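## Task

Get exactly one small part (a block, cylinder or plug) into every pocket of the turntable's trays. A part may be released a little above a chute's rim in the lid and dropped in. Pockets line up with the chutes only briefly: each press of the green button makes the turntable rotate one quarter turn, counter-clockwise viewed from above, and a pocket passes beneath every chute 3.9 s after the press. A press registers only if the turntable is at rest (the strips on the lid's edges light white while it rotates) and the button is held down for a short moment; it must be released before pressing again. The button gives only 5 quarter turns in total. The turntable must be at rest at the end. Arm bases (metres) and facing (degrees counter-clockwise from +x): arm1 x=+0.50 y=+0.05 z=+0.81 facing -135; arm2 x=-0.12 y=+0.65 z=+0.76 facing -52; arm3 x=-1.02 y=-0.11 z=+0.73 facing +49; arm4 x=-0.19 y=-0.65 z=+0.80 facing +130. At the end every gripper must be open and every arm moved away; anything kept in place only by a robot does not count.

## Robot and tools

Setup: four identical i2rt Big YAM arms named arm1, arm2, arm3 and arm4, each with six revolute joints, a two-finger gripper and a wrist camera. Two fixed room cameras, cam_corner and cam_top, also give views. A hand reaches roughly 1.0 m from its joint 1 axis. Arms are independent: one stalling does not pause the others.

Frame: a single shared scene frame, origin on the floor, +z up. Base positions and facings are listed in the task. The hand point is halfway between the fingertips; the hand's z axis runs along the fingers and the fingers open and close along its y axis.

execute_actions: argument "actions" is a list holding one action object, or empty to just read state and images. The action maps robot names to {"joints": {...}}. Each joint value is an absolute target (not an offset) in that arm's own joint space: joint1_rad -2.879 to 2.879 (rotation about the base, positive counter-clockwise from above, 0 points where the base faces); joint2_rad 0 to 3.141 (shoulder, 0 = upper arm back and about level, increasing lifts it up and forward); joint3_rad 0 to 3.019 (elbow, 0 = folded); joint4_rad -1.692 to 1.57 (hand pitch, positive tilts fingers up); joint5_rad -1.57 to 1.57 (hand sideways swing, positive to the arm's right); joint6_rad -2.094 to 2.094 (hand roll, positive clockwise seen from behind); gripper_m 0 to 0.093 metres of fingertip opening. Done tolerances are ±0.045, ±0.14, ±0.09, ±0.055, ±0.03, ±0.035 rad and ±0.003 m. Any subset of arms and joints may be named; all named motions begin together. Omitted joints may still be driving toward older targets. Unknown keys or out-of-range numbers reject the whole call. A single action runs at most 15 s. Joints move at different speeds, so the hand can sweep wide between postures. "cameras" optionally lists camera names (arm1_cam_wrist … arm4_cam_wrist, cam_corner, cam_top, or "all"); omitted or null means all, [] means none; the "pictures" line gives image order.

wait: "seconds" 0 to 10; nothing new is commanded, and it returns state and images. Useful for timing the 3.9 s or 4.2 s after a press.

zoom_image: "camera" plus "region" [x0, y0, x1, y1] in pixels of that camera's latest full image, top-left origin, at most 504 by 504.

finished_scene: "scene" is the number of the scene to close; irreversible, and it reports whether the goal was met.

Result lines: joint_positions gives current angles. joint_status says how each commanded motion ended: "off_target" (stopped short, may still push), "contact_stop" or "time_out" (target dropped and joint holds its resting place; a timed-out joint may keep pushing toward a target near where it stands, at most 0.375, 0.375, 0.113, 0.225, 0.075, 0.3 rad away for joints 1 to 6, and will continue if freed), "not_followed" (a self/inter-arm clearance check blocked the arm's joints; the gripper part still runs, and the blocked targets may be retried on later actions). "joint command not followed" with a "cause:" line flags this. on_its_own reports uncommanded behaviour; "held at" is the held target, not the current angle. To stop a push, command the joint its reported position. Tiny target changes may not move anything. A joint carrying a load that is held up will sag. If a call reports a stop, later execute_actions, wait and finished_scene calls in the same reply are skipped.

Cameras: calibration lines give OpenCV intrinsics K, distortion D and T_world_to_cam (scene frame to camera). Wrist cameras are fisheye 504x504; room cameras are 896x504. Real poses may differ slightly (room cameras up to about 2.3 degrees and 9 mm); wrist camera poses depend on reported joints and can be worse.

Heat: holding loads warms motors, even during thinking. MOTOR HOT appears from 85 °C; at 100 °C an OVER-TEMPERATURE FAULT drops that arm until it cools, and its joints show "limit_stop_at_motor_heat"; resend targets afterwards.

Avoid: arms pressing hard against each other (ends the run) or hitting hard; the clearance check ignores fingers, gripper housings and wrist cameras and can be late. Arms do not stop on contact and keep pushing hard, so avoid stalls. Don't drop, slam or knock parts, and never push anything out of the work area. Occasional brief shoves may move loose parts. Press the button only when the turntable is still, hold briefly, release. Time drops so a pocket is under the chute. Simulation continues while you think, holding the last command.

Each tool is called as a command line: name --argument value for each argument, lists and objects as JSON in quotes; but a table of rows of numbers goes row by row, as --pt "numbers of a row", without its own name.

## Session

I'll start by looking at the scene.

execute_actions --actions '[]'

Scene clock: 0.00 s.
Motor temperatures (°C, as the motors report them): arm1=[20 19 23 19 23 22] | arm2=[20 21 23 23 21 22] | arm3=[21 22 22 20 23 20] | arm4=[21 20 21 19 22 23]
arm1.joint_positions: joint1_rad=+0.740 joint2_rad=+0.442 joint3_rad=+1.461 joint4_rad=-1.530 joint5_rad=-0.017 joint6_rad=-0.016 gripper_m=+0.094
arm1.joint_status: not commanded
arm1.hand: x=+0.4976 y=-0.0747 z=+1.3685 quat_wxyz=(-0.354, -0.613, -0.605, +0.363) (m; scene frame)
arm2.joint_positions: joint1_rad=-0.074 joint2_rad=+0.422 joint3_rad=+1.467 joint4_rad=-1.543 joint5_rad=-0.004 joint6_rad=+0.014 gripper_m=+0.094
arm2.joint_status: not commanded
arm2.hand: x=-0.0630 y=+0.5633 z=+1.3236 quat_wxyz=(-0.459, -0.408, -0.752, +0.238) (m; scene frame)
arm3.joint_positions: joint1_rad=-0.852 joint2_rad=+0.439 joint3_rad=+1.470 joint4_rad=-1.552 joint5_rad=-0.005 joint6_rad=-0.008 gripper_m=+0.095
arm3.joint_status: not commanded
arm3.hand: x=-0.9031 y=-0.1119 z=+1.2884 quat_wxyz=(-0.502, +0.005, -0.865, +0.001) (m; scene frame)
arm4.joint_positions: joint1_rad=-0.119 joint2_rad=+0.447 joint3_rad=+1.455 joint4_rad=-1.538 joint5_rad=-0.017 joint6_rad=+0.015 gripper_m=+0.095
arm4.joint_status: not commanded
arm4.hand: x=-0.2559 y=-0.5401 z=+1.3549 quat_wxyz=(-0.219, +0.762, -0.416, -0.444) (m; scene frame)
pictures: arm1_cam_wrist, arm2_cam_wrist, arm3_cam_wrist, arm4_cam_wrist, cam_corner, cam_top
Images, in order (width x height): arm1_cam_wrist 504x504, arm2_cam_wrist 504x504, arm3_cam_wrist 504x504, arm4_cam_wrist 504x504, cam_corner 896x504, cam_top 896x504.

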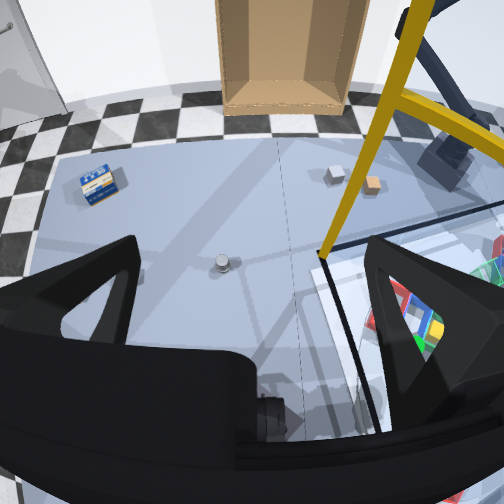

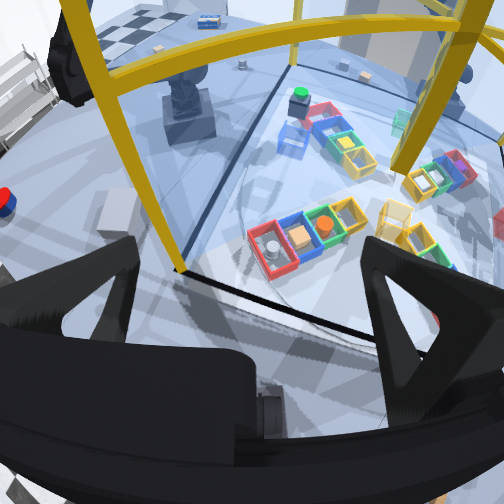

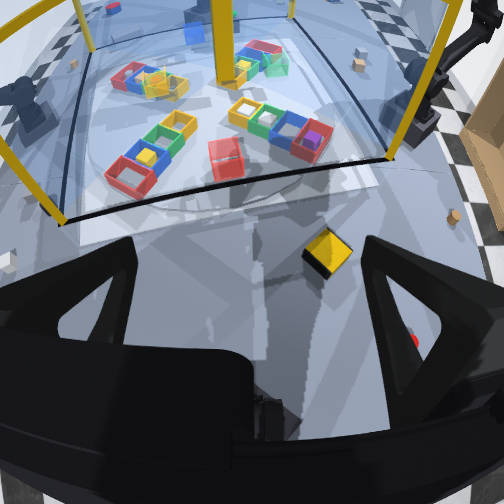

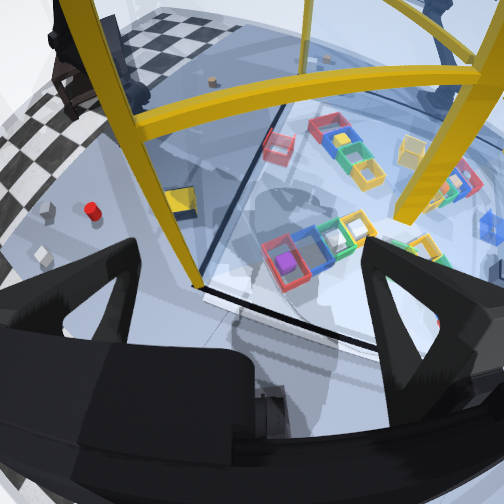

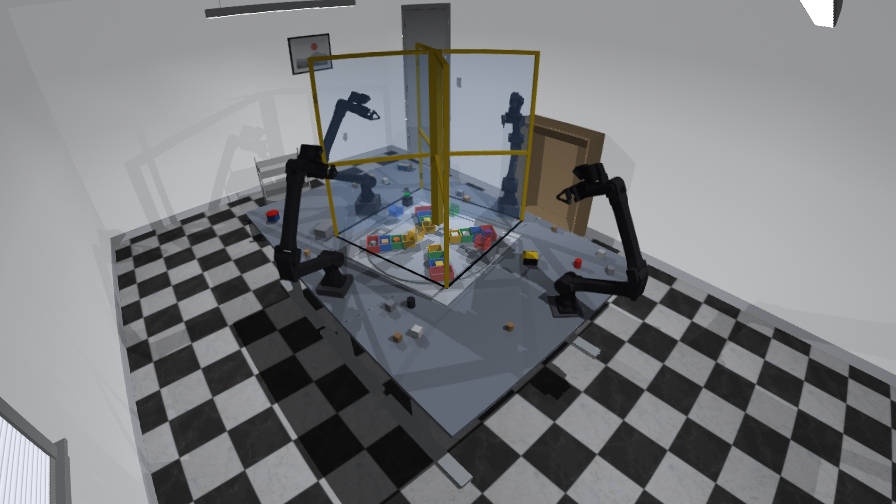

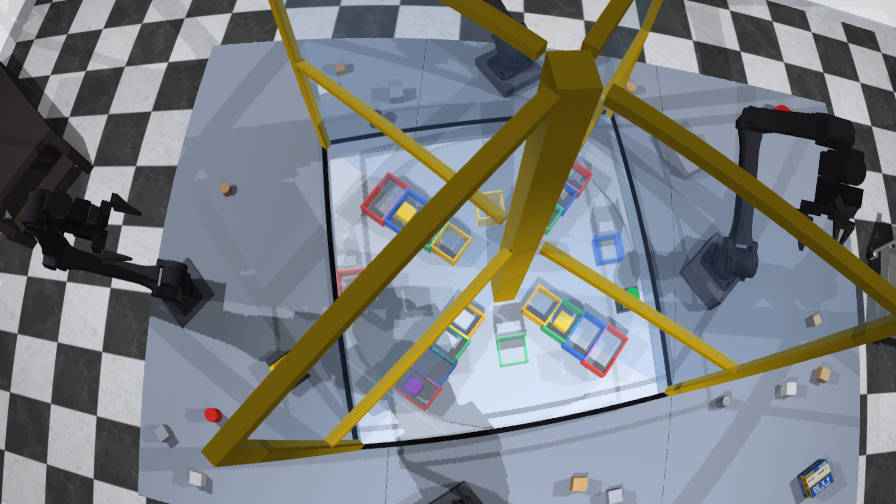

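zoom_image --camera "cam_top" --region '[310, 110, 690, 450]'

zoom_image --camera "arm2_cam_wrist" --region '[230, 70, 504, 344]'

zoom_image --camera "arm3_cam_wrist" --region '[90, 0, 350, 210]'

zoom_image --camera "arm4_cam_wrist" --region '[240, 90, 504, 330]'

Region (310, 110, 690, 450) of cam_top's 896x504 image, scaled by 1.326, with more detail than that image has; it fills the top 451 rows of this view, and the rest is white.

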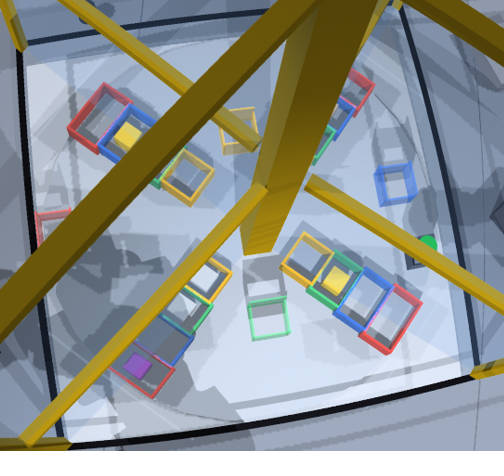

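Region (230, 70, 504, 344) of arm2_cam_wrist's 504x504 image, scaled by 1.839, with more detail than that image has.

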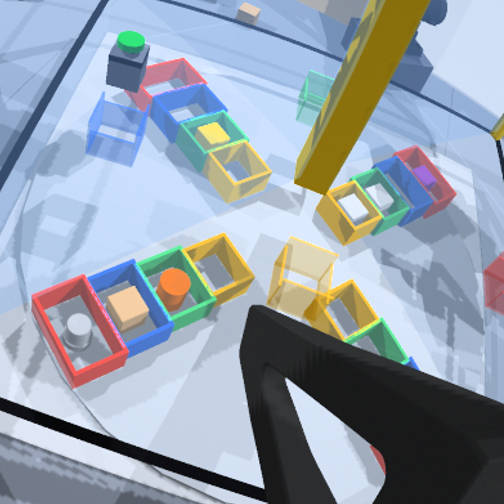

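Region (90, 0, 350, 210) of arm3_cam_wrist's 504x504 image, scaled by 1.938, with more detail than that image has; it fills the top 407 rows of this view, and the rest is white.

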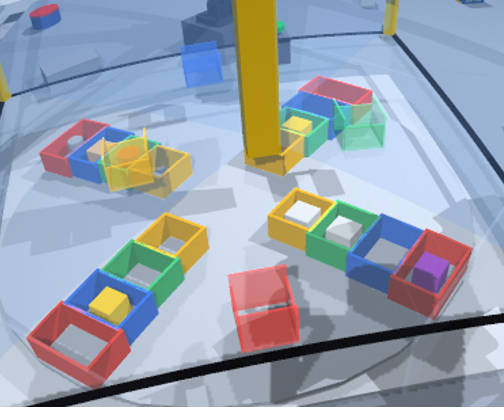

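Region (240, 90, 504, 330) of arm4_cam_wrist's 504x504 image, scaled by 1.909, with more detail than that image has; it fills the top 458 rows of this view, and the rest is white.

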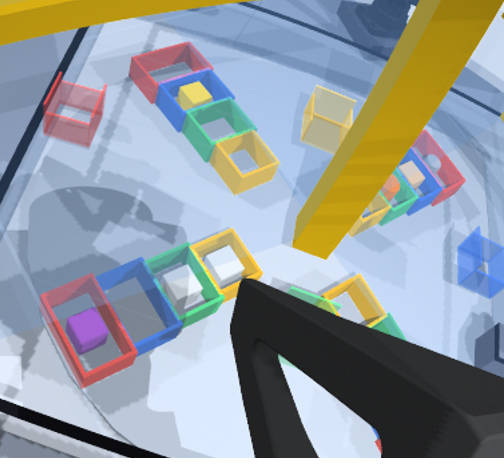

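zoom_image --camera "cam_corner" --region '[240, 140, 660, 360]'

zoom_image --camera "cam_top" --region '[480, 220, 680, 400]'

zoom_image --camera "cam_top" --region '[660, 280, 896, 504]'

zoom_image --camera "cam_top" --region '[200, 30, 500, 230]'

zoom_image --camera "cam_top" --region '[130, 240, 400, 504]'

Region (240, 140, 660, 360) of cam_corner's 896x504 image, scaled by 1.200, with more detail than that image has; it fills the top 264 rows of this view, and the rest is white.

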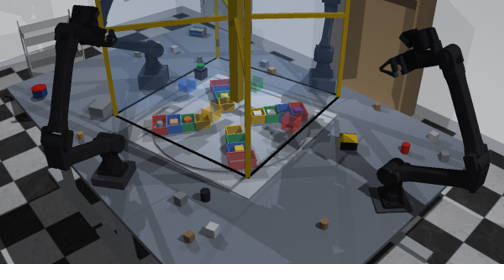

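Region (480, 220, 680, 400) of cam_top's 896x504 image, scaled by 2.520, with more detail than that image has; it fills the top 454 rows of this view, and the rest is white.

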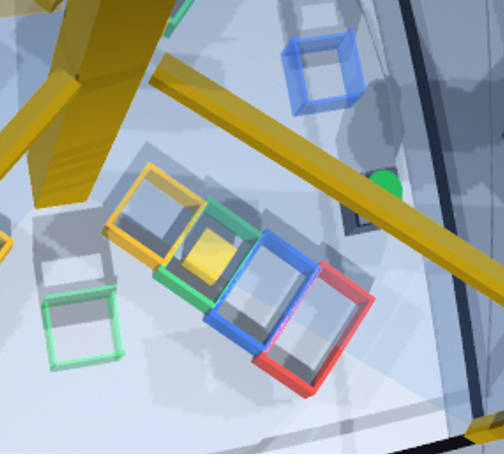

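Region (660, 280, 896, 504) of cam_top's 896x504 image, scaled by 2.136, with more detail than that image has; it fills the top 478 rows of this view, and the rest is white.

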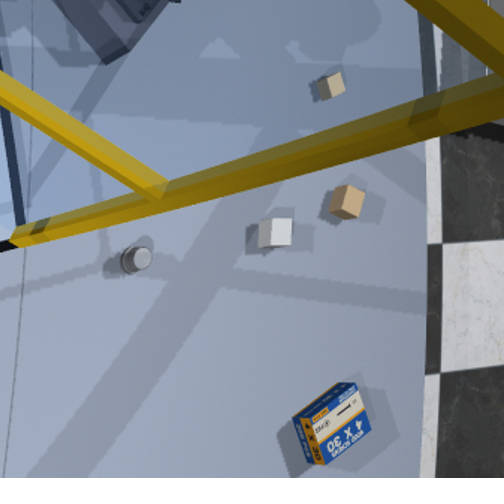

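Region (200, 30, 500, 230) of cam_top's 896x504 image, scaled by 1.680, with more detail than that image has.

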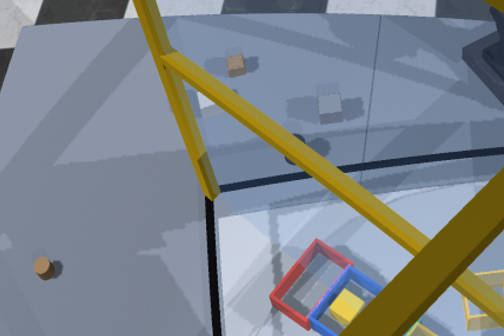

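Region (130, 240, 400, 504) of cam_top's 896x504 image, scaled by 1.867, with more detail than that image has; it fills the top 493 rows of this view, and the rest is white.

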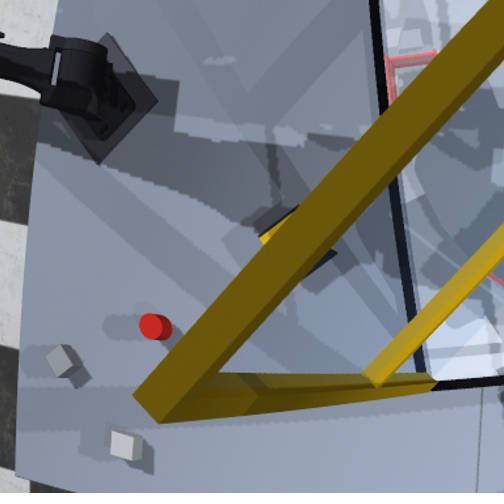

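execute_actions --actions '[{"arm1": {"joints": {"joint4_rad": -0.6}}, "arm3": {"joints": {"joint2_rad": 0.9}}, "arm4": {"joints": {"joint3_rad": 2.0}}, "arm2": {"joints": {"joint1_rad": -1.7}}}]' --cameras '["cam_top", "arm2_cam_wrist"]'

Scene clock: 3.63 s.
Motor temperatures (°C, as the motors report them): arm1=[20 19 23 20 23 22] | arm2=[20 21 24 23 21 22] | arm3=[21 22 22 20 23 20] | arm4=[21 20 21 19 22 23]
arm1.joint_positions: joint1_rad=+0.740 joint2_rad=+0.442 joint3_rad=+1.461 joint4_rad=-0.628 joint5_rad=-0.017 joint6_rad=-0.016 gripper_m=+0.094
arm1.joint_status: all done
arm1.hand: x=+0.4971 y=-0.0867 z=+1.5824 quat_wxyz=(-0.576, -0.392, -0.393, +0.601) (m; scene frame)
arm2.joint_positions: joint1_rad=-1.696 joint2_rad=+0.422 joint3_rad=+1.467 joint4_rad=-1.543 joint5_rad=-0.004 joint6_rad=+0.014 gripper_m=+0.095
arm2.joint_status: all done
arm2.hand: x=-0.2214 y=+0.5983 z=+1.3217 quat_wxyz=(-0.147, -0.831, -0.221, +0.488) (m; scene frame)
arm3.joint_positions: joint1_rad=-0.852 joint2_rad=+0.897 joint3_rad=+1.470 joint4_rad=-1.552 joint5_rad=-0.005 joint6_rad=-0.008 gripper_m=+0.095
arm3.joint_status: all done
arm3.hand: x=-0.7238 y=-0.1123 z=+1.2023 quat_wxyz=(-0.292, +0.005, -0.956, +0.000) (m; scene frame)
arm4.joint_positions: joint1_rad=-0.119 joint2_rad=+0.447 joint3_rad=+2.001 joint4_rad=-1.538 joint5_rad=-0.017 joint6_rad=+0.015 gripper_m=+0.095
arm4.joint_status: all done
arm4.hand: x=-0.1639 y=-0.6742 z=+1.5427 quat_wxyz=(-0.322, +0.617, -0.337, -0.634) (m; scene frame)
pictures: arm2_cam_wrist, cam_top
camera_calibration (this result's frames):
arm2_cam_wrist: T_world_to_cam=[[-0.51525, 0.856913, -0.014751, -0.605526], [0.769901, 0.455232, -0.447232, 0.497804], [-0.376523, -0.241793, -0.894297, 1.37014], [0, 0, 0, 1]] pos_world=[-0.179365, 0.623558, 1.43902]
Images, in order (width x height): arm2_cam_wrist 504x504, cam_top 896x504.

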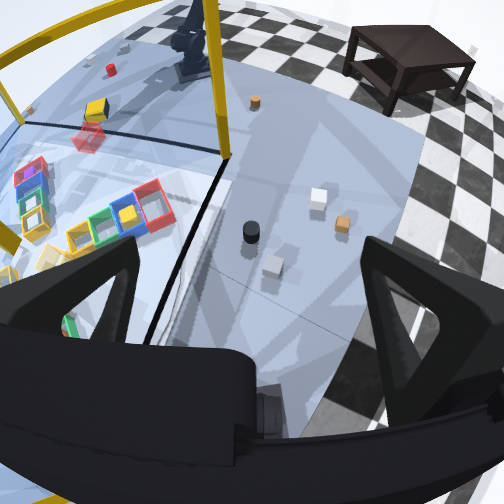

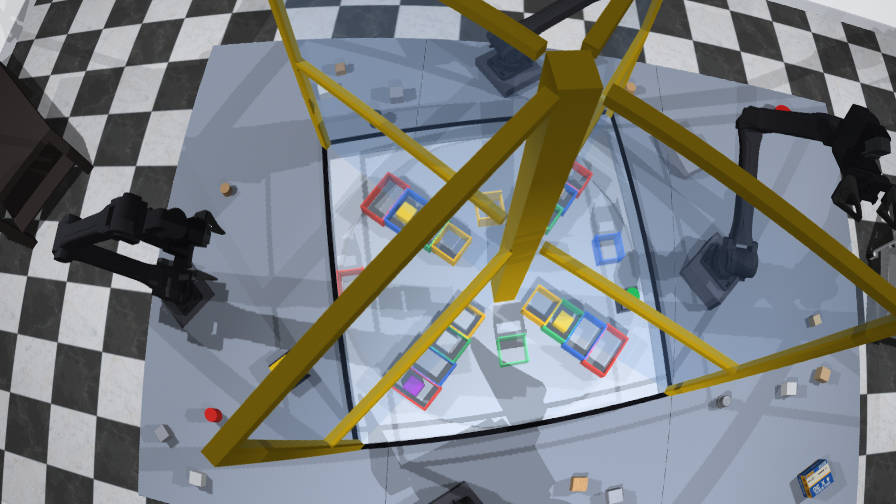

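zoom_image --camera "arm2_cam_wrist" --region '[220, 170, 370, 296]'

zoom_image --camera "cam_top" --region '[300, 50, 426, 150]'

Region (220, 170, 370, 296) of arm2_cam_wrist's 504x504 image, scaled by 3.360, with more detail than that image has; it fills the top 423 rows of this view, and the rest is white.

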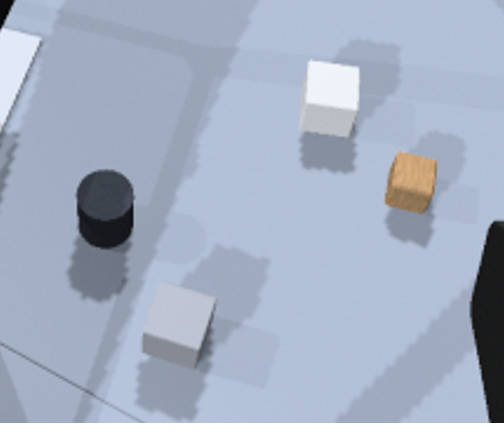

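Region (300, 50, 426, 150) of cam_top's 896x504 image, scaled by 4.000, with more detail than that image has; it fills the top 400 rows of this view, and the rest is white.

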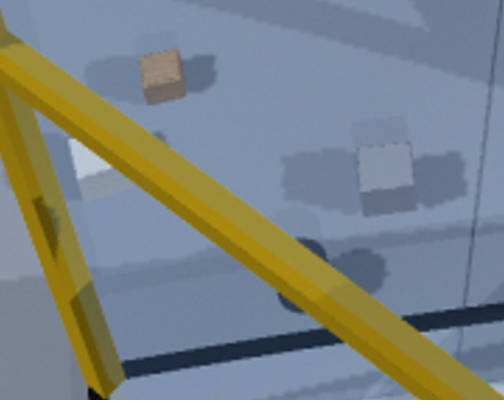

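zoom_image --camera "cam_top" --region '[450, 170, 550, 250]'

zoom_image --camera "cam_top" --region '[570, 220, 670, 320]'

zoom_image --camera "cam_top" --region '[470, 290, 570, 390]'

zoom_image --camera "arm2_cam_wrist" --region '[0, 90, 200, 290]'

zoom_image --camera "cam_top" --region '[580, 50, 730, 190]'

zoom_image --camera "cam_top" --region '[540, 420, 666, 504]'

Region (450, 170, 550, 250) of cam_top's 896x504 image, scaled by 5.040, with more detail than that image has; it fills the top 403 rows of this view, and the rest is white.

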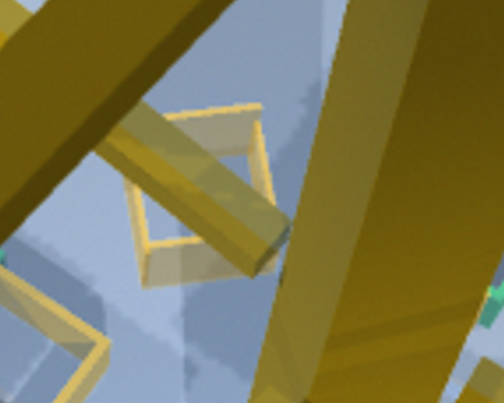

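Region (570, 220, 670, 320) of cam_top's 896x504 image, scaled by 5.040, with more detail than that image has.

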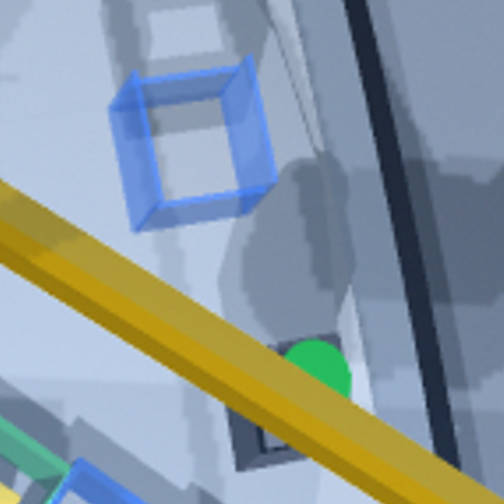

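Region (470, 290, 570, 390) of cam_top's 896x504 image, scaled by 5.040, with more detail than that image has.

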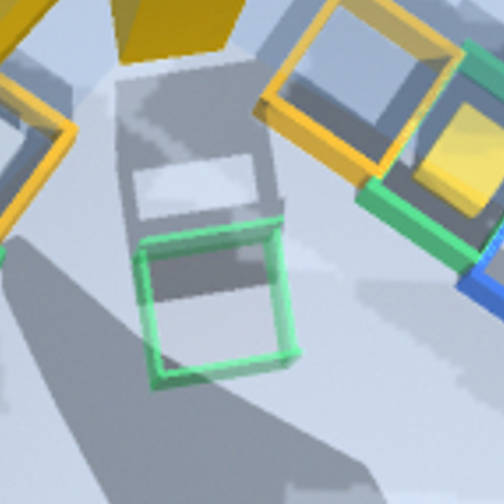

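Region (0, 90, 200, 290) of arm2_cam_wrist's 504x504 image, scaled by 2.520, with more detail than that image has.

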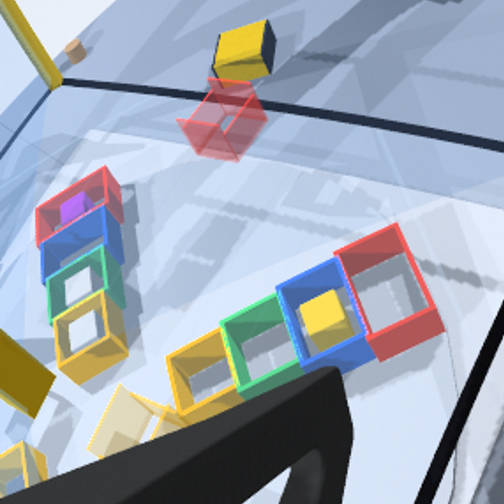

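Region (580, 50, 730, 190) of cam_top's 896x504 image, scaled by 3.360, with more detail than that image has; it fills the top 470 rows of this view, and the rest is white.

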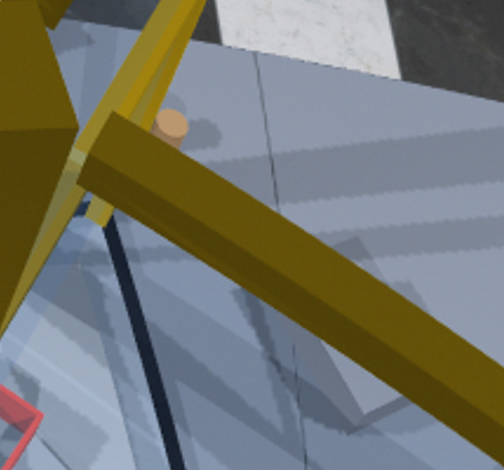

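Region (540, 420, 666, 504) of cam_top's 896x504 image, scaled by 4.000, with more detail than that image has.

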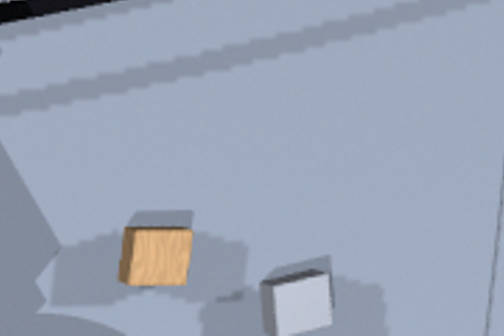

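execute_actions --actions '[{"arm1": {"joints": {"joint1_rad": 0.941, "joint2_rad": 1.575, "joint3_rad": 0.948, "joint4_rad": -0.944, "joint5_rad": 0, "joint6_rad": 0}}, "arm2": {"joints": {"joint1_rad": -2.133, "joint2_rad": 1.796, "joint3_rad": 1.387, "joint4_rad": -1.162, "joint5_rad": 0, "joint6_rad": -0.14}}, "arm3": {"joints": {"joint1_rad": 0.45, "joint2_rad": 1.2135, "joint3_rad": 0.824, "joint4_rad": -1.181, "joint5_rad": 0, "joint6_rad": 0}}, "arm4": {"joints": {"joint1_rad": 0.955}}}]'

Scene clock: 10.87 s.
Motor temperatures (°C, as the motors report them): arm1=[20 19 24 20 23 22] | arm2=[20 21 24 24 21 22] | arm3=[21 22 23 20 23 20] | arm4=[21 21 21 19 22 23]
arm1.joint_positions: joint1_rad=+0.935 joint2_rad=+1.581 joint3_rad=+0.926 joint4_rad=-0.933 joint5_rad=-0.003 joint6_rad=-0.013 gripper_m=+0.094
arm1.joint_status: all done
arm1.hand: x=+0.5613 y=-0.3412 z=+0.8409 quat_wxyz=(+0.004, -0.645, -0.765, -0.005) (m; scene frame)
arm2.joint_positions: joint1_rad=-2.132 joint2_rad=+1.790 joint3_rad=+1.388 joint4_rad=-1.167 joint5_rad=-0.002 joint6_rad=-0.125 gripper_m=+0.095
arm2.joint_status: all done
arm2.hand: x=-0.6406 y=+0.5970 z=+0.8471 quat_wxyz=(-0.007, -0.993, -0.114, -0.003) (m; scene frame)
arm3.joint_positions: joint1_rad=+0.451 joint2_rad=+1.220 joint3_rad=+0.837 joint4_rad=-1.190 joint5_rad=-0.001 joint6_rad=-0.008 gripper_m=+0.095
arm3.joint_status: all done
arm3.hand: x=-0.9376 y=+0.1848 z=+0.8503 quat_wxyz=(+0.001, +0.609, -0.793, +0.002) (m; scene frame)
arm4.joint_positions: joint1_rad=+0.953 joint2_rad=+0.447 joint3_rad=+2.001 joint4_rad=-1.538 joint5_rad=-0.017 joint6_rad=+0.015 gripper_m=+0.095
arm4.joint_status: all done
arm4.hand: x=-0.1449 y=-0.6406 z=+1.5422 quat_wxyz=(+0.046, +0.697, +0.027, -0.715) (m; scene frame)
pictures: arm1_cam_wrist, arm2_cam_wrist, arm3_cam_wrist, arm4_cam_wrist, cam_corner, cam_top
camera_calibration (this result's frames):
arm1_cam_wrist: T_world_to_cam=[[-0.983268, -0.181485, -0.0157018, 0.500118], [-0.154281, 0.783843, 0.601487, -0.145488], [-0.096853, 0.593846, -0.798728, 1.05708], [0, 0, 0, 1]] pos_world=[0.571685, -0.422939, 0.939681]
arm2_cam_wrist: T_world_to_cam=[[-0.240063, 0.970688, -0.0115667, -0.721668], [0.793126, 0.202992, 0.574234, -0.0909732], [0.559751, 0.128678, -0.818609, 1.10213], [0, 0, 0, 1]] pos_world=[-0.71801, 0.577161, 0.946107]
arm3_cam_wrist: T_world_to_cam=[[0.963303, -0.26773, 0.0191768, 0.936074], [-0.228341, -0.779831, 0.582858, -0.560436], [-0.141094, -0.565848, -0.812348, 0.786845], [0, 0, 0, 1]] pos_world=[-0.918674, 0.258804, 0.947896]
arm4_cam_wrist: T_world_to_cam=[[-0.107143, 0.993698, -0.0329229, 0.670436], [0.564998, 0.0336052, -0.824408, 1.38057], [-0.818106, -0.106931, -0.565038, 0.808236], [0, 0, 0, 1]] pos_world=[-0.0469617, -0.62618, 1.61691]
Images, in order (width x height): arm1_cam_wrist 504x504, arm2_cam_wrist 504x504, arm3_cam_wrist 504x504, arm4_cam_wrist 504x504, cam_corner 896x504, cam_top 896x504.

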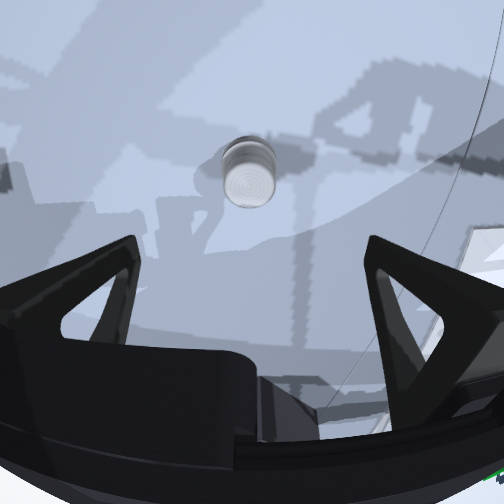

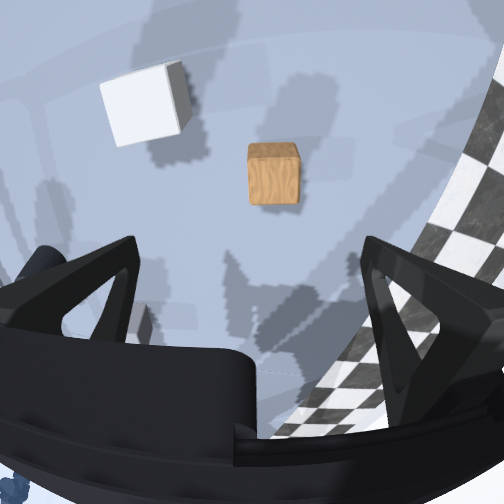

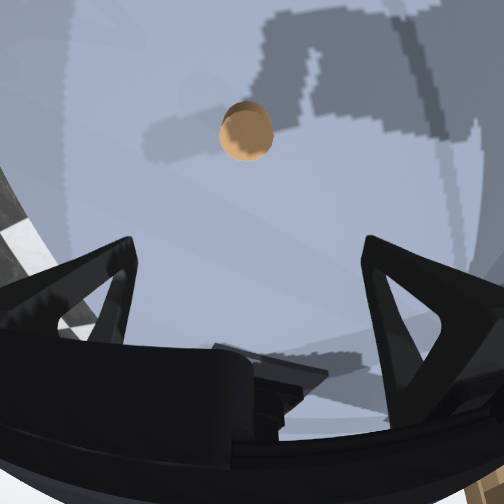

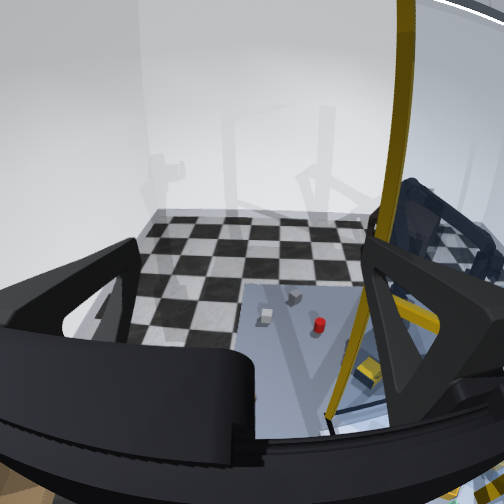

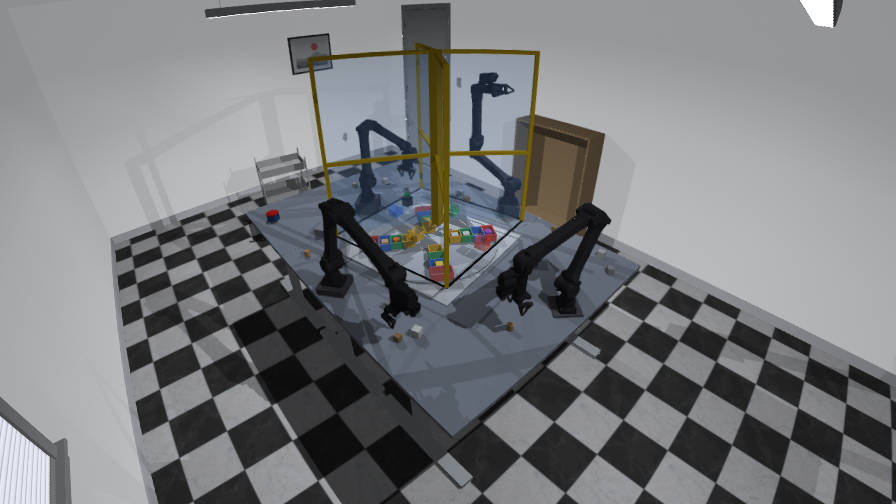

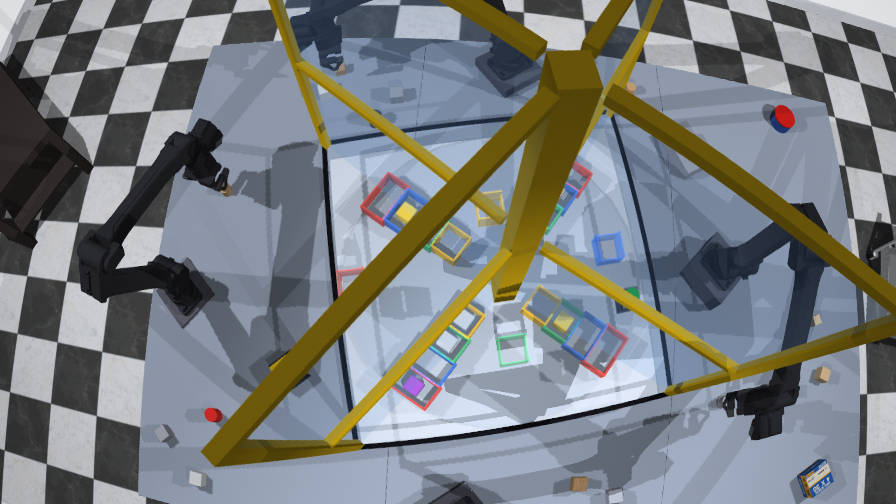

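execute_actions --actions '[{"arm1": {"joints": {"joint2_rad": 1.744, "joint3_rad": 0.84, "joint4_rad": -0.66, "gripper_m": 0.07}}, "arm2": {"joints": {"joint1_rad": -2.156, "joint2_rad": 1.913, "joint3_rad": 1.272, "joint4_rad": -0.931, "joint6_rad": -0.15, "gripper_m": 0.062}}, "arm3": {"joints": {"joint2_rad": 1.434, "joint3_rad": 0.7215, "joint4_rad": -0.858, "gripper_m": 0.07}}, "arm4": {"joints": {"joint2_rad": 1.467, "joint3_rad": 0.884, "joint4_rad": -0.987, "joint5_rad": 0, "joint6_rad": 0}}}]' --cameras '["arm1_cam_wrist", "arm2_cam_wrist", "arm3_cam_wrist", "arm4_cam_wrist", "cam_corner"]'

Scene clock: 13.43 s.
Motor temperatures (°C, as the motors report them): arm1=[20 19 24 20 23 22] | arm2=[20 22 25 24 21 22] | arm3=[21 22 23 20 23 20] | arm4=[21 21 21 19 22 23]
arm1.joint_positions: joint1_rad=+0.935 joint2_rad=+1.764 joint3_rad=+0.830 joint4_rad=-0.677 joint5_rad=-0.003 joint6_rad=-0.013 gripper_m=+0.070
arm1.joint_status: all done
arm1.hand: x=+0.5591 y=-0.3279 z=+0.7473 quat_wxyz=(+0.013, -0.644, -0.764, -0.013) (m; scene frame)
arm2.joint_positions: joint1_rad=-2.152 joint2_rad=+1.917 joint3_rad=+1.271 joint4_rad=-0.942 joint5_rad=-0.001 joint6_rad=-0.135 gripper_m=+0.062
arm2.joint_status: all done
arm2.hand: x=-0.6333 y=+0.6072 z=+0.7450 quat_wxyz=(-0.006, -0.994, -0.109, -0.013) (m; scene frame)
arm3.joint_positions: joint1_rad=+0.451 joint2_rad=+1.437 joint3_rad=+0.723 joint4_rad=-0.868 joint5_rad=-0.001 joint6_rad=-0.008 gripper_m=+0.070
arm3.joint_status: all done
arm3.hand: x=-0.9335 y=+0.1990 z=+0.7479 quat_wxyz=(+0.005, +0.609, -0.793, +0.005) (m; scene frame)
arm4.joint_positions: joint1_rad=+0.953 joint2_rad=+1.481 joint3_rad=+0.883 joint4_rad=-0.992 joint5_rad=-0.004 joint6_rad=+0.010 gripper_m=+0.095
arm4.joint_status: all done
arm4.hand: x=-0.5544 y=-0.6812 z=+0.8585 quat_wxyz=(+0.007, +0.999, +0.038, +0.004) (m; scene frame)
pictures: arm1_cam_wrist, arm2_cam_wrist, arm3_cam_wrist, arm4_cam_wrist, cam_corner
camera_calibration (this result's frames):
arm1_cam_wrist: T_world_to_cam=[[-0.983327, -0.181113, -0.0162859, 0.499543], [-0.152091, 0.770041, 0.619601, -0.119193], [-0.0996767, 0.611747, -0.784748, 0.971177], [0, 0, 0, 1]] pos_world=[0.56989, -0.411858, 0.844117]
arm2_cam_wrist: T_world_to_cam=[[-0.230055, 0.973089, -0.0131125, -0.724983], [0.784292, 0.193363, 0.589489, -0.05127], [0.576161, 0.125331, -0.80767, 1.01741], [0, 0, 0, 1]] pos_world=[-0.712766, 0.587875, 0.842447]
arm3_cam_wrist: T_world_to_cam=[[0.96335, -0.267558, 0.0191991, 0.93787], [-0.22675, -0.773998, 0.591195, -0.494598], [-0.143319, -0.573881, -0.8063, 0.707271], [0, 0, 0, 1]] pos_world=[-0.914282, 0.274008, 0.844671]
arm4_cam_wrist: T_world_to_cam=[[-0.069056, 0.997465, -0.0171728, 0.654501], [0.802171, 0.0657529, 0.593463, -0.0141542], [0.593088, 0.0272067, -0.804678, 1.16203], [0, 0, 0, 1]] pos_world=[-0.632636, -0.683526, 0.954702]
Images, in order (width x height): arm1_cam_wrist 504x504, arm2_cam_wrist 504x504, arm3_cam_wrist 504x504, arm4_cam_wrist 504x504, cam_corner 896x504.

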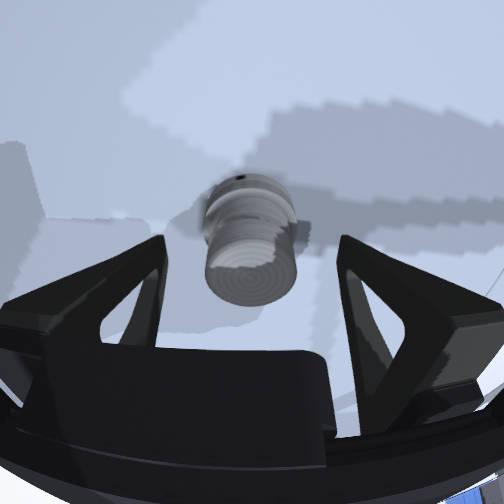

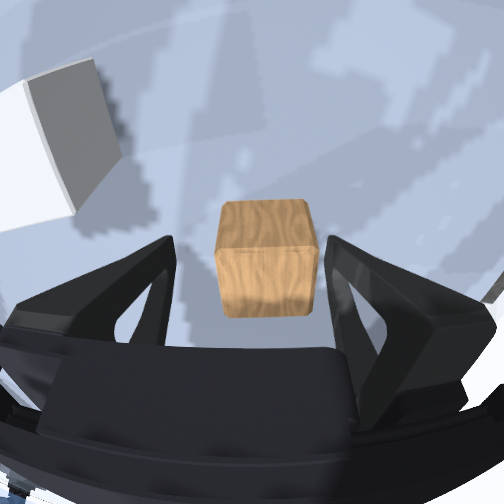

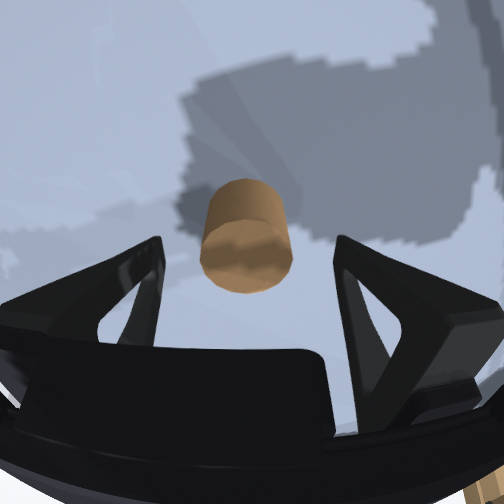

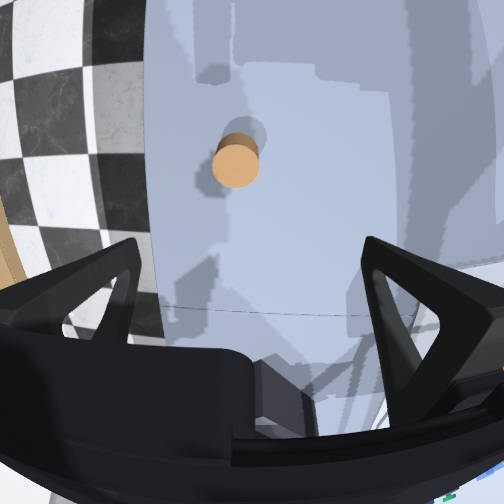

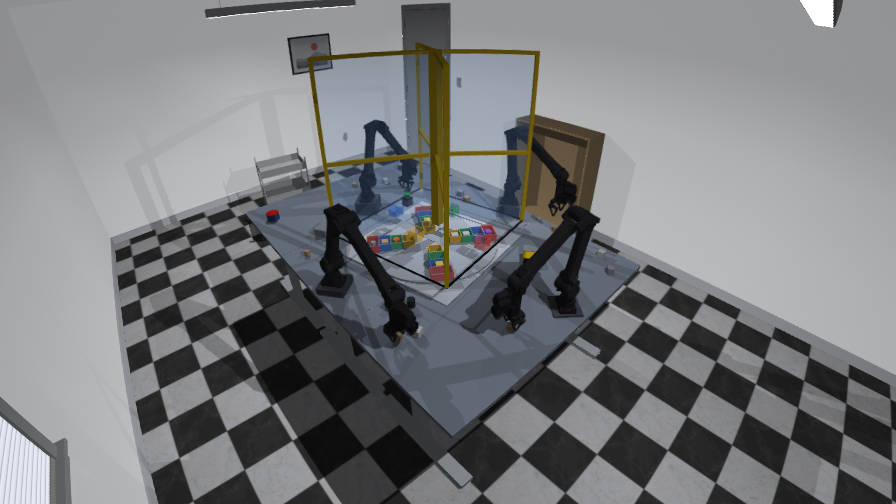

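execute_actions --actions '[{"arm1": {"joints": {"joint2_rad": 1.756, "joint4_rad": -0.607}}, "arm2": {"joints": {"joint4_rad": -0.897}}, "arm3": {"joints": {"joint2_rad": 1.468, "joint4_rad": -0.815}}, "arm4": {"joints": {"joint1_rad": 0.987, "joint2_rad": 1.672, "joint3_rad": 0.75, "joint4_rad": -0.628, "gripper_m": 0.07}}}]' --cameras '["arm1_cam_wrist", "arm2_cam_wrist", "arm3_cam_wrist", "arm4_cam_wrist"]'

Scene clock: 15.67 s.
Motor temperatures (°C, as the motors report them): arm1=[20 20 24 20 23 22] | arm2=[20 22 25 24 21 22] | arm3=[21 22 23 20 23 20] | arm4=[21 21 21 19 22 23]
arm1.joint_positions: joint1_rad=+0.935 joint2_rad=+1.764 joint3_rad=+0.830 joint4_rad=-0.625 joint5_rad=-0.003 joint6_rad=-0.013 gripper_m=+0.070
arm1.joint_status: all done
arm1.hand: x=+0.5611 y=-0.3406 z=+0.7471 quat_wxyz=(-0.007, -0.645, -0.765, +0.004) (m; scene frame)
arm2.joint_positions: joint1_rad=-2.152 joint2_rad=+1.917 joint3_rad=+1.271 joint4_rad=-0.909 joint5_rad=-0.001 joint6_rad=-0.135 gripper_m=+0.062
arm2.joint_status: all done
arm2.hand: x=-0.6415 y=+0.6065 z=+0.7449 quat_wxyz=(-0.006, -0.994, -0.109, +0.004) (m; scene frame)
arm3.joint_positions: joint1_rad=+0.451 joint2_rad=+1.450 joint3_rad=+0.723 joint4_rad=-0.825 joint5_rad=-0.001 joint6_rad=-0.008 gripper_m=+0.070
arm3.joint_status: all done
arm3.hand: x=-0.9311 y=+0.2078 z=+0.7441 quat_wxyz=(-0.007, +0.609, -0.793, -0.004) (m; scene frame)
arm4.joint_positions: joint1_rad=+0.982 joint2_rad=+1.682 joint3_rad=+0.739 joint4_rad=-0.640 joint5_rad=-0.003 joint6_rad=+0.010 gripper_m=+0.070
arm4.joint_status: all done
arm4.hand: x=-0.5406 y=-0.6913 z=+0.7496 quat_wxyz=(+0.007, +0.999, +0.053, +0.001) (m; scene frame)
pictures: arm1_cam_wrist, arm2_cam_wrist, arm3_cam_wrist, arm4_cam_wrist
camera_calibration (this result's frames):
arm1_cam_wrist: T_world_to_cam=[[-0.983196, -0.181942, -0.0149397, 0.497853], [-0.156997, 0.80095, 0.577782, -0.0645052], [-0.0931569, 0.570418, -0.816055, 0.984687], [0, 0, 0, 1]] pos_world=[0.57109, -0.419437, 0.848266]
arm2_cam_wrist: T_world_to_cam=[[-0.230029, 0.97315, -0.0081437, -0.729927], [0.803635, 0.194666, 0.562384, -0.0128286], [0.548869, 0.12282, -0.826836, 1.02046], [0, 0, 0, 1]] pos_world=[-0.717693, 0.587492, 0.845022]
arm3_cam_wrist: T_world_to_cam=[[0.96321, -0.268067, 0.0191275, 0.937983], [-0.231397, -0.79104, 0.566313, -0.46731], [-0.136679, -0.549905, -0.823968, 0.723989], [0, 0, 0, 1]] pos_world=[-0.912655, 0.279906, 0.843246]
arm4_cam_wrist: T_world_to_cam=[[-0.0979881, 0.995055, -0.0162183, 0.645648], [0.803993, 0.0887566, 0.587978, 0.0611216], [0.58651, 0.0445754, -0.808714, 1.07795], [0, 0, 0, 1]] pos_world=[-0.618107, -0.695931, 0.84629]
Images, in order (width x height): arm1_cam_wrist 504x504, arm2_cam_wrist 504x504, arm3_cam_wrist 504x504, arm4_cam_wrist 504x504.

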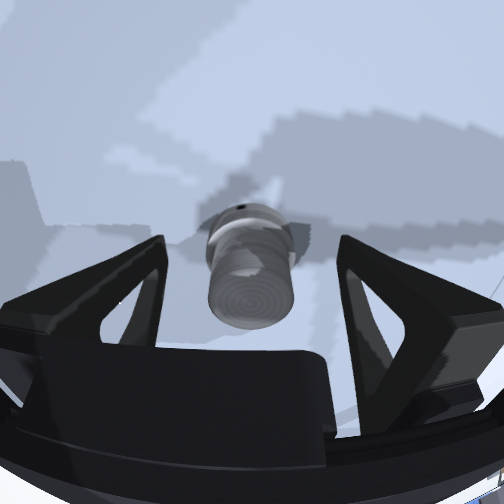

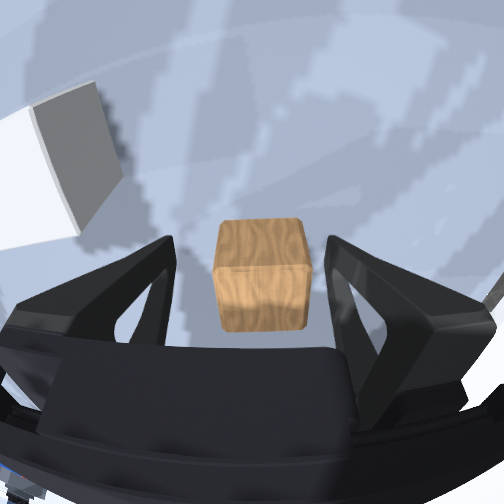

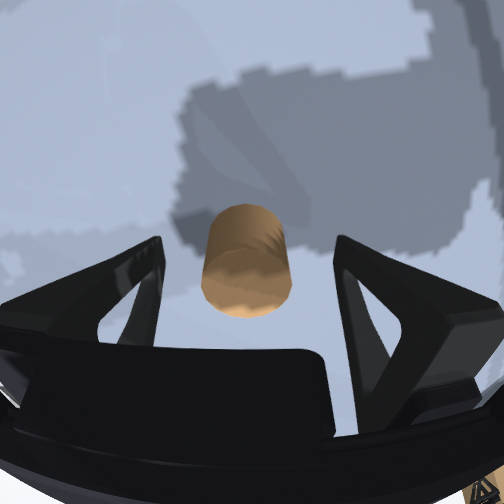

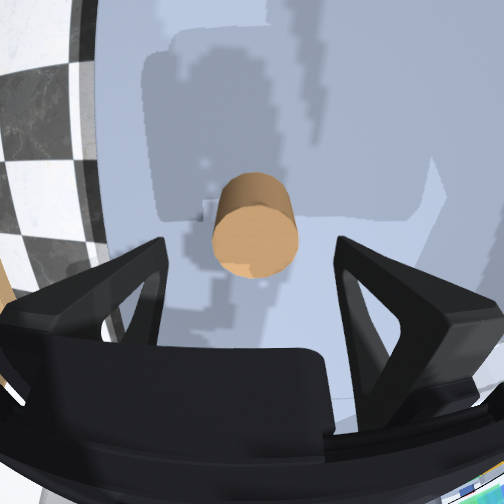

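execute_actions --actions '[{"arm1": {"joints": {"joint2_rad": 1.778}}, "arm2": {"joints": {"gripper_m": 0.02}}, "arm3": {"joints": {"joint2_rad": 1.493}}, "arm4": {"joints": {"joint2_rad": 1.745, "joint4_rad": -0.552}}}]' --cameras '["arm2_cam_wrist", "arm3_cam_wrist", "arm4_cam_wrist"]'

Scene clock: 17.03 s.
Motor temperatures (°C, as the motors report them): arm1=[20 20 24 20 23 22] | arm2=[20 22 25 24 21 22] | arm3=[21 22 24 20 23 20] | arm4=[21 21 21 19 22 23]
arm1.joint_positions: joint1_rad=+0.935 joint2_rad=+1.769 joint3_rad=+0.830 joint4_rad=-0.625 joint5_rad=-0.003 joint6_rad=-0.013 gripper_m=+0.070
arm1.joint_status: all done
arm1.hand: x=+0.5609 y=-0.3395 z=+0.7450 quat_wxyz=(-0.005, -0.645, -0.765, +0.003) (m; scene frame)
arm2.joint_positions: joint1_rad=-2.152 joint2_rad=+1.917 joint3_rad=+1.271 joint4_rad=-0.908 joint5_rad=-0.001 joint6_rad=-0.135 gripper_m=+0.032
arm2.joint_status: gripper_m off_target (ended at +0.032, target +0.020)
arm2.hand: x=-0.6416 y=+0.6065 z=+0.7449 quat_wxyz=(-0.006, -0.994, -0.109, +0.004) (m; scene frame)
arm3.joint_positions: joint1_rad=+0.451 joint2_rad=+1.478 joint3_rad=+0.723 joint4_rad=-0.825 joint5_rad=-0.001 joint6_rad=-0.008 gripper_m=+0.070
arm3.joint_status: all done
arm3.hand: x=-0.9319 y=+0.2046 z=+0.7354 quat_wxyz=(+0.004, +0.609, -0.793, +0.004) (m; scene frame)
arm4.joint_positions: joint1_rad=+0.982 joint2_rad=+1.732 joint3_rad=+0.739 joint4_rad=-0.564 joint5_rad=-0.003 joint6_rad=+0.010 gripper_m=+0.070
arm4.joint_status: all done
arm4.hand: x=-0.5497 y=-0.6925 z=+0.7330 quat_wxyz=(+0.007, +0.999, +0.053, -0.012) (m; scene frame)
pictures: arm2_cam_wrist, arm3_cam_wrist, arm4_cam_wrist
camera_calibration (this result's frames):
arm2_cam_wrist: T_world_to_cam=[[-0.230399, 0.973063, -0.00808348, -0.73017], [0.803778, 0.194986, 0.562069, -0.0126195], [0.548505, 0.123003, -0.827051, 1.02033], [0, 0, 0, 1]] pos_world=[-0.717741, 0.587459, 0.845053]
arm3_cam_wrist: T_world_to_cam=[[0.963338, -0.267603, 0.0191935, 0.9381], [-0.227165, -0.775518, 0.58904, -0.481032], [-0.142744, -0.571804, -0.807876, 0.701902], [0, 0, 0, 1]] pos_world=[-0.912789, 0.27934, 0.832391]
arm4_cam_wrist: T_world_to_cam=[[-0.0981418, 0.995033, -0.0166667, 0.645939], [0.818895, 0.0902629, 0.566801, 0.102958], [0.56549, 0.0419786, -0.823686, 1.06755], [0, 0, 0, 1]] pos_world=[-0.624609, -0.696838, 0.831737]
Images, in order (width x height): arm2_cam_wrist 504x504, arm3_cam_wrist 504x504, arm4_cam_wrist 504x504.

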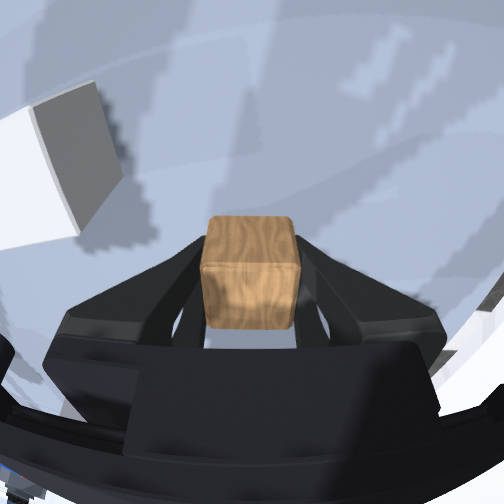

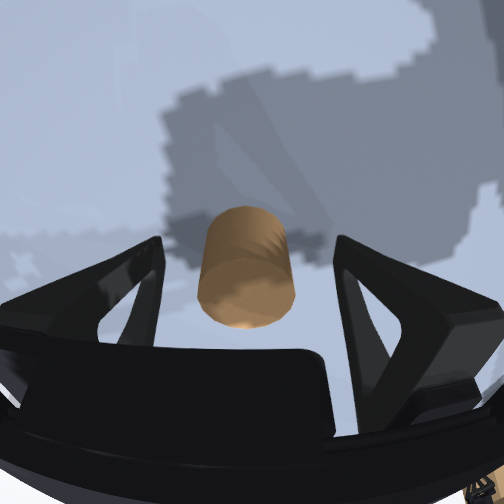

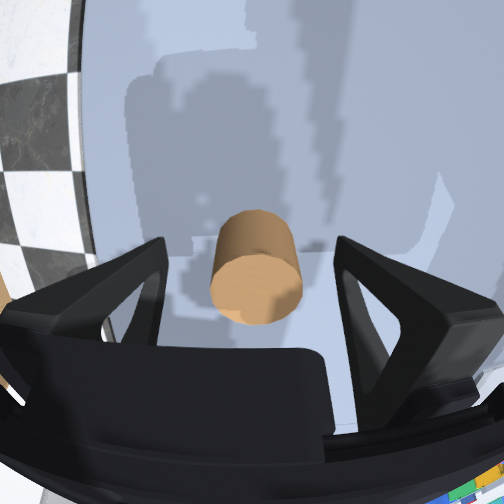

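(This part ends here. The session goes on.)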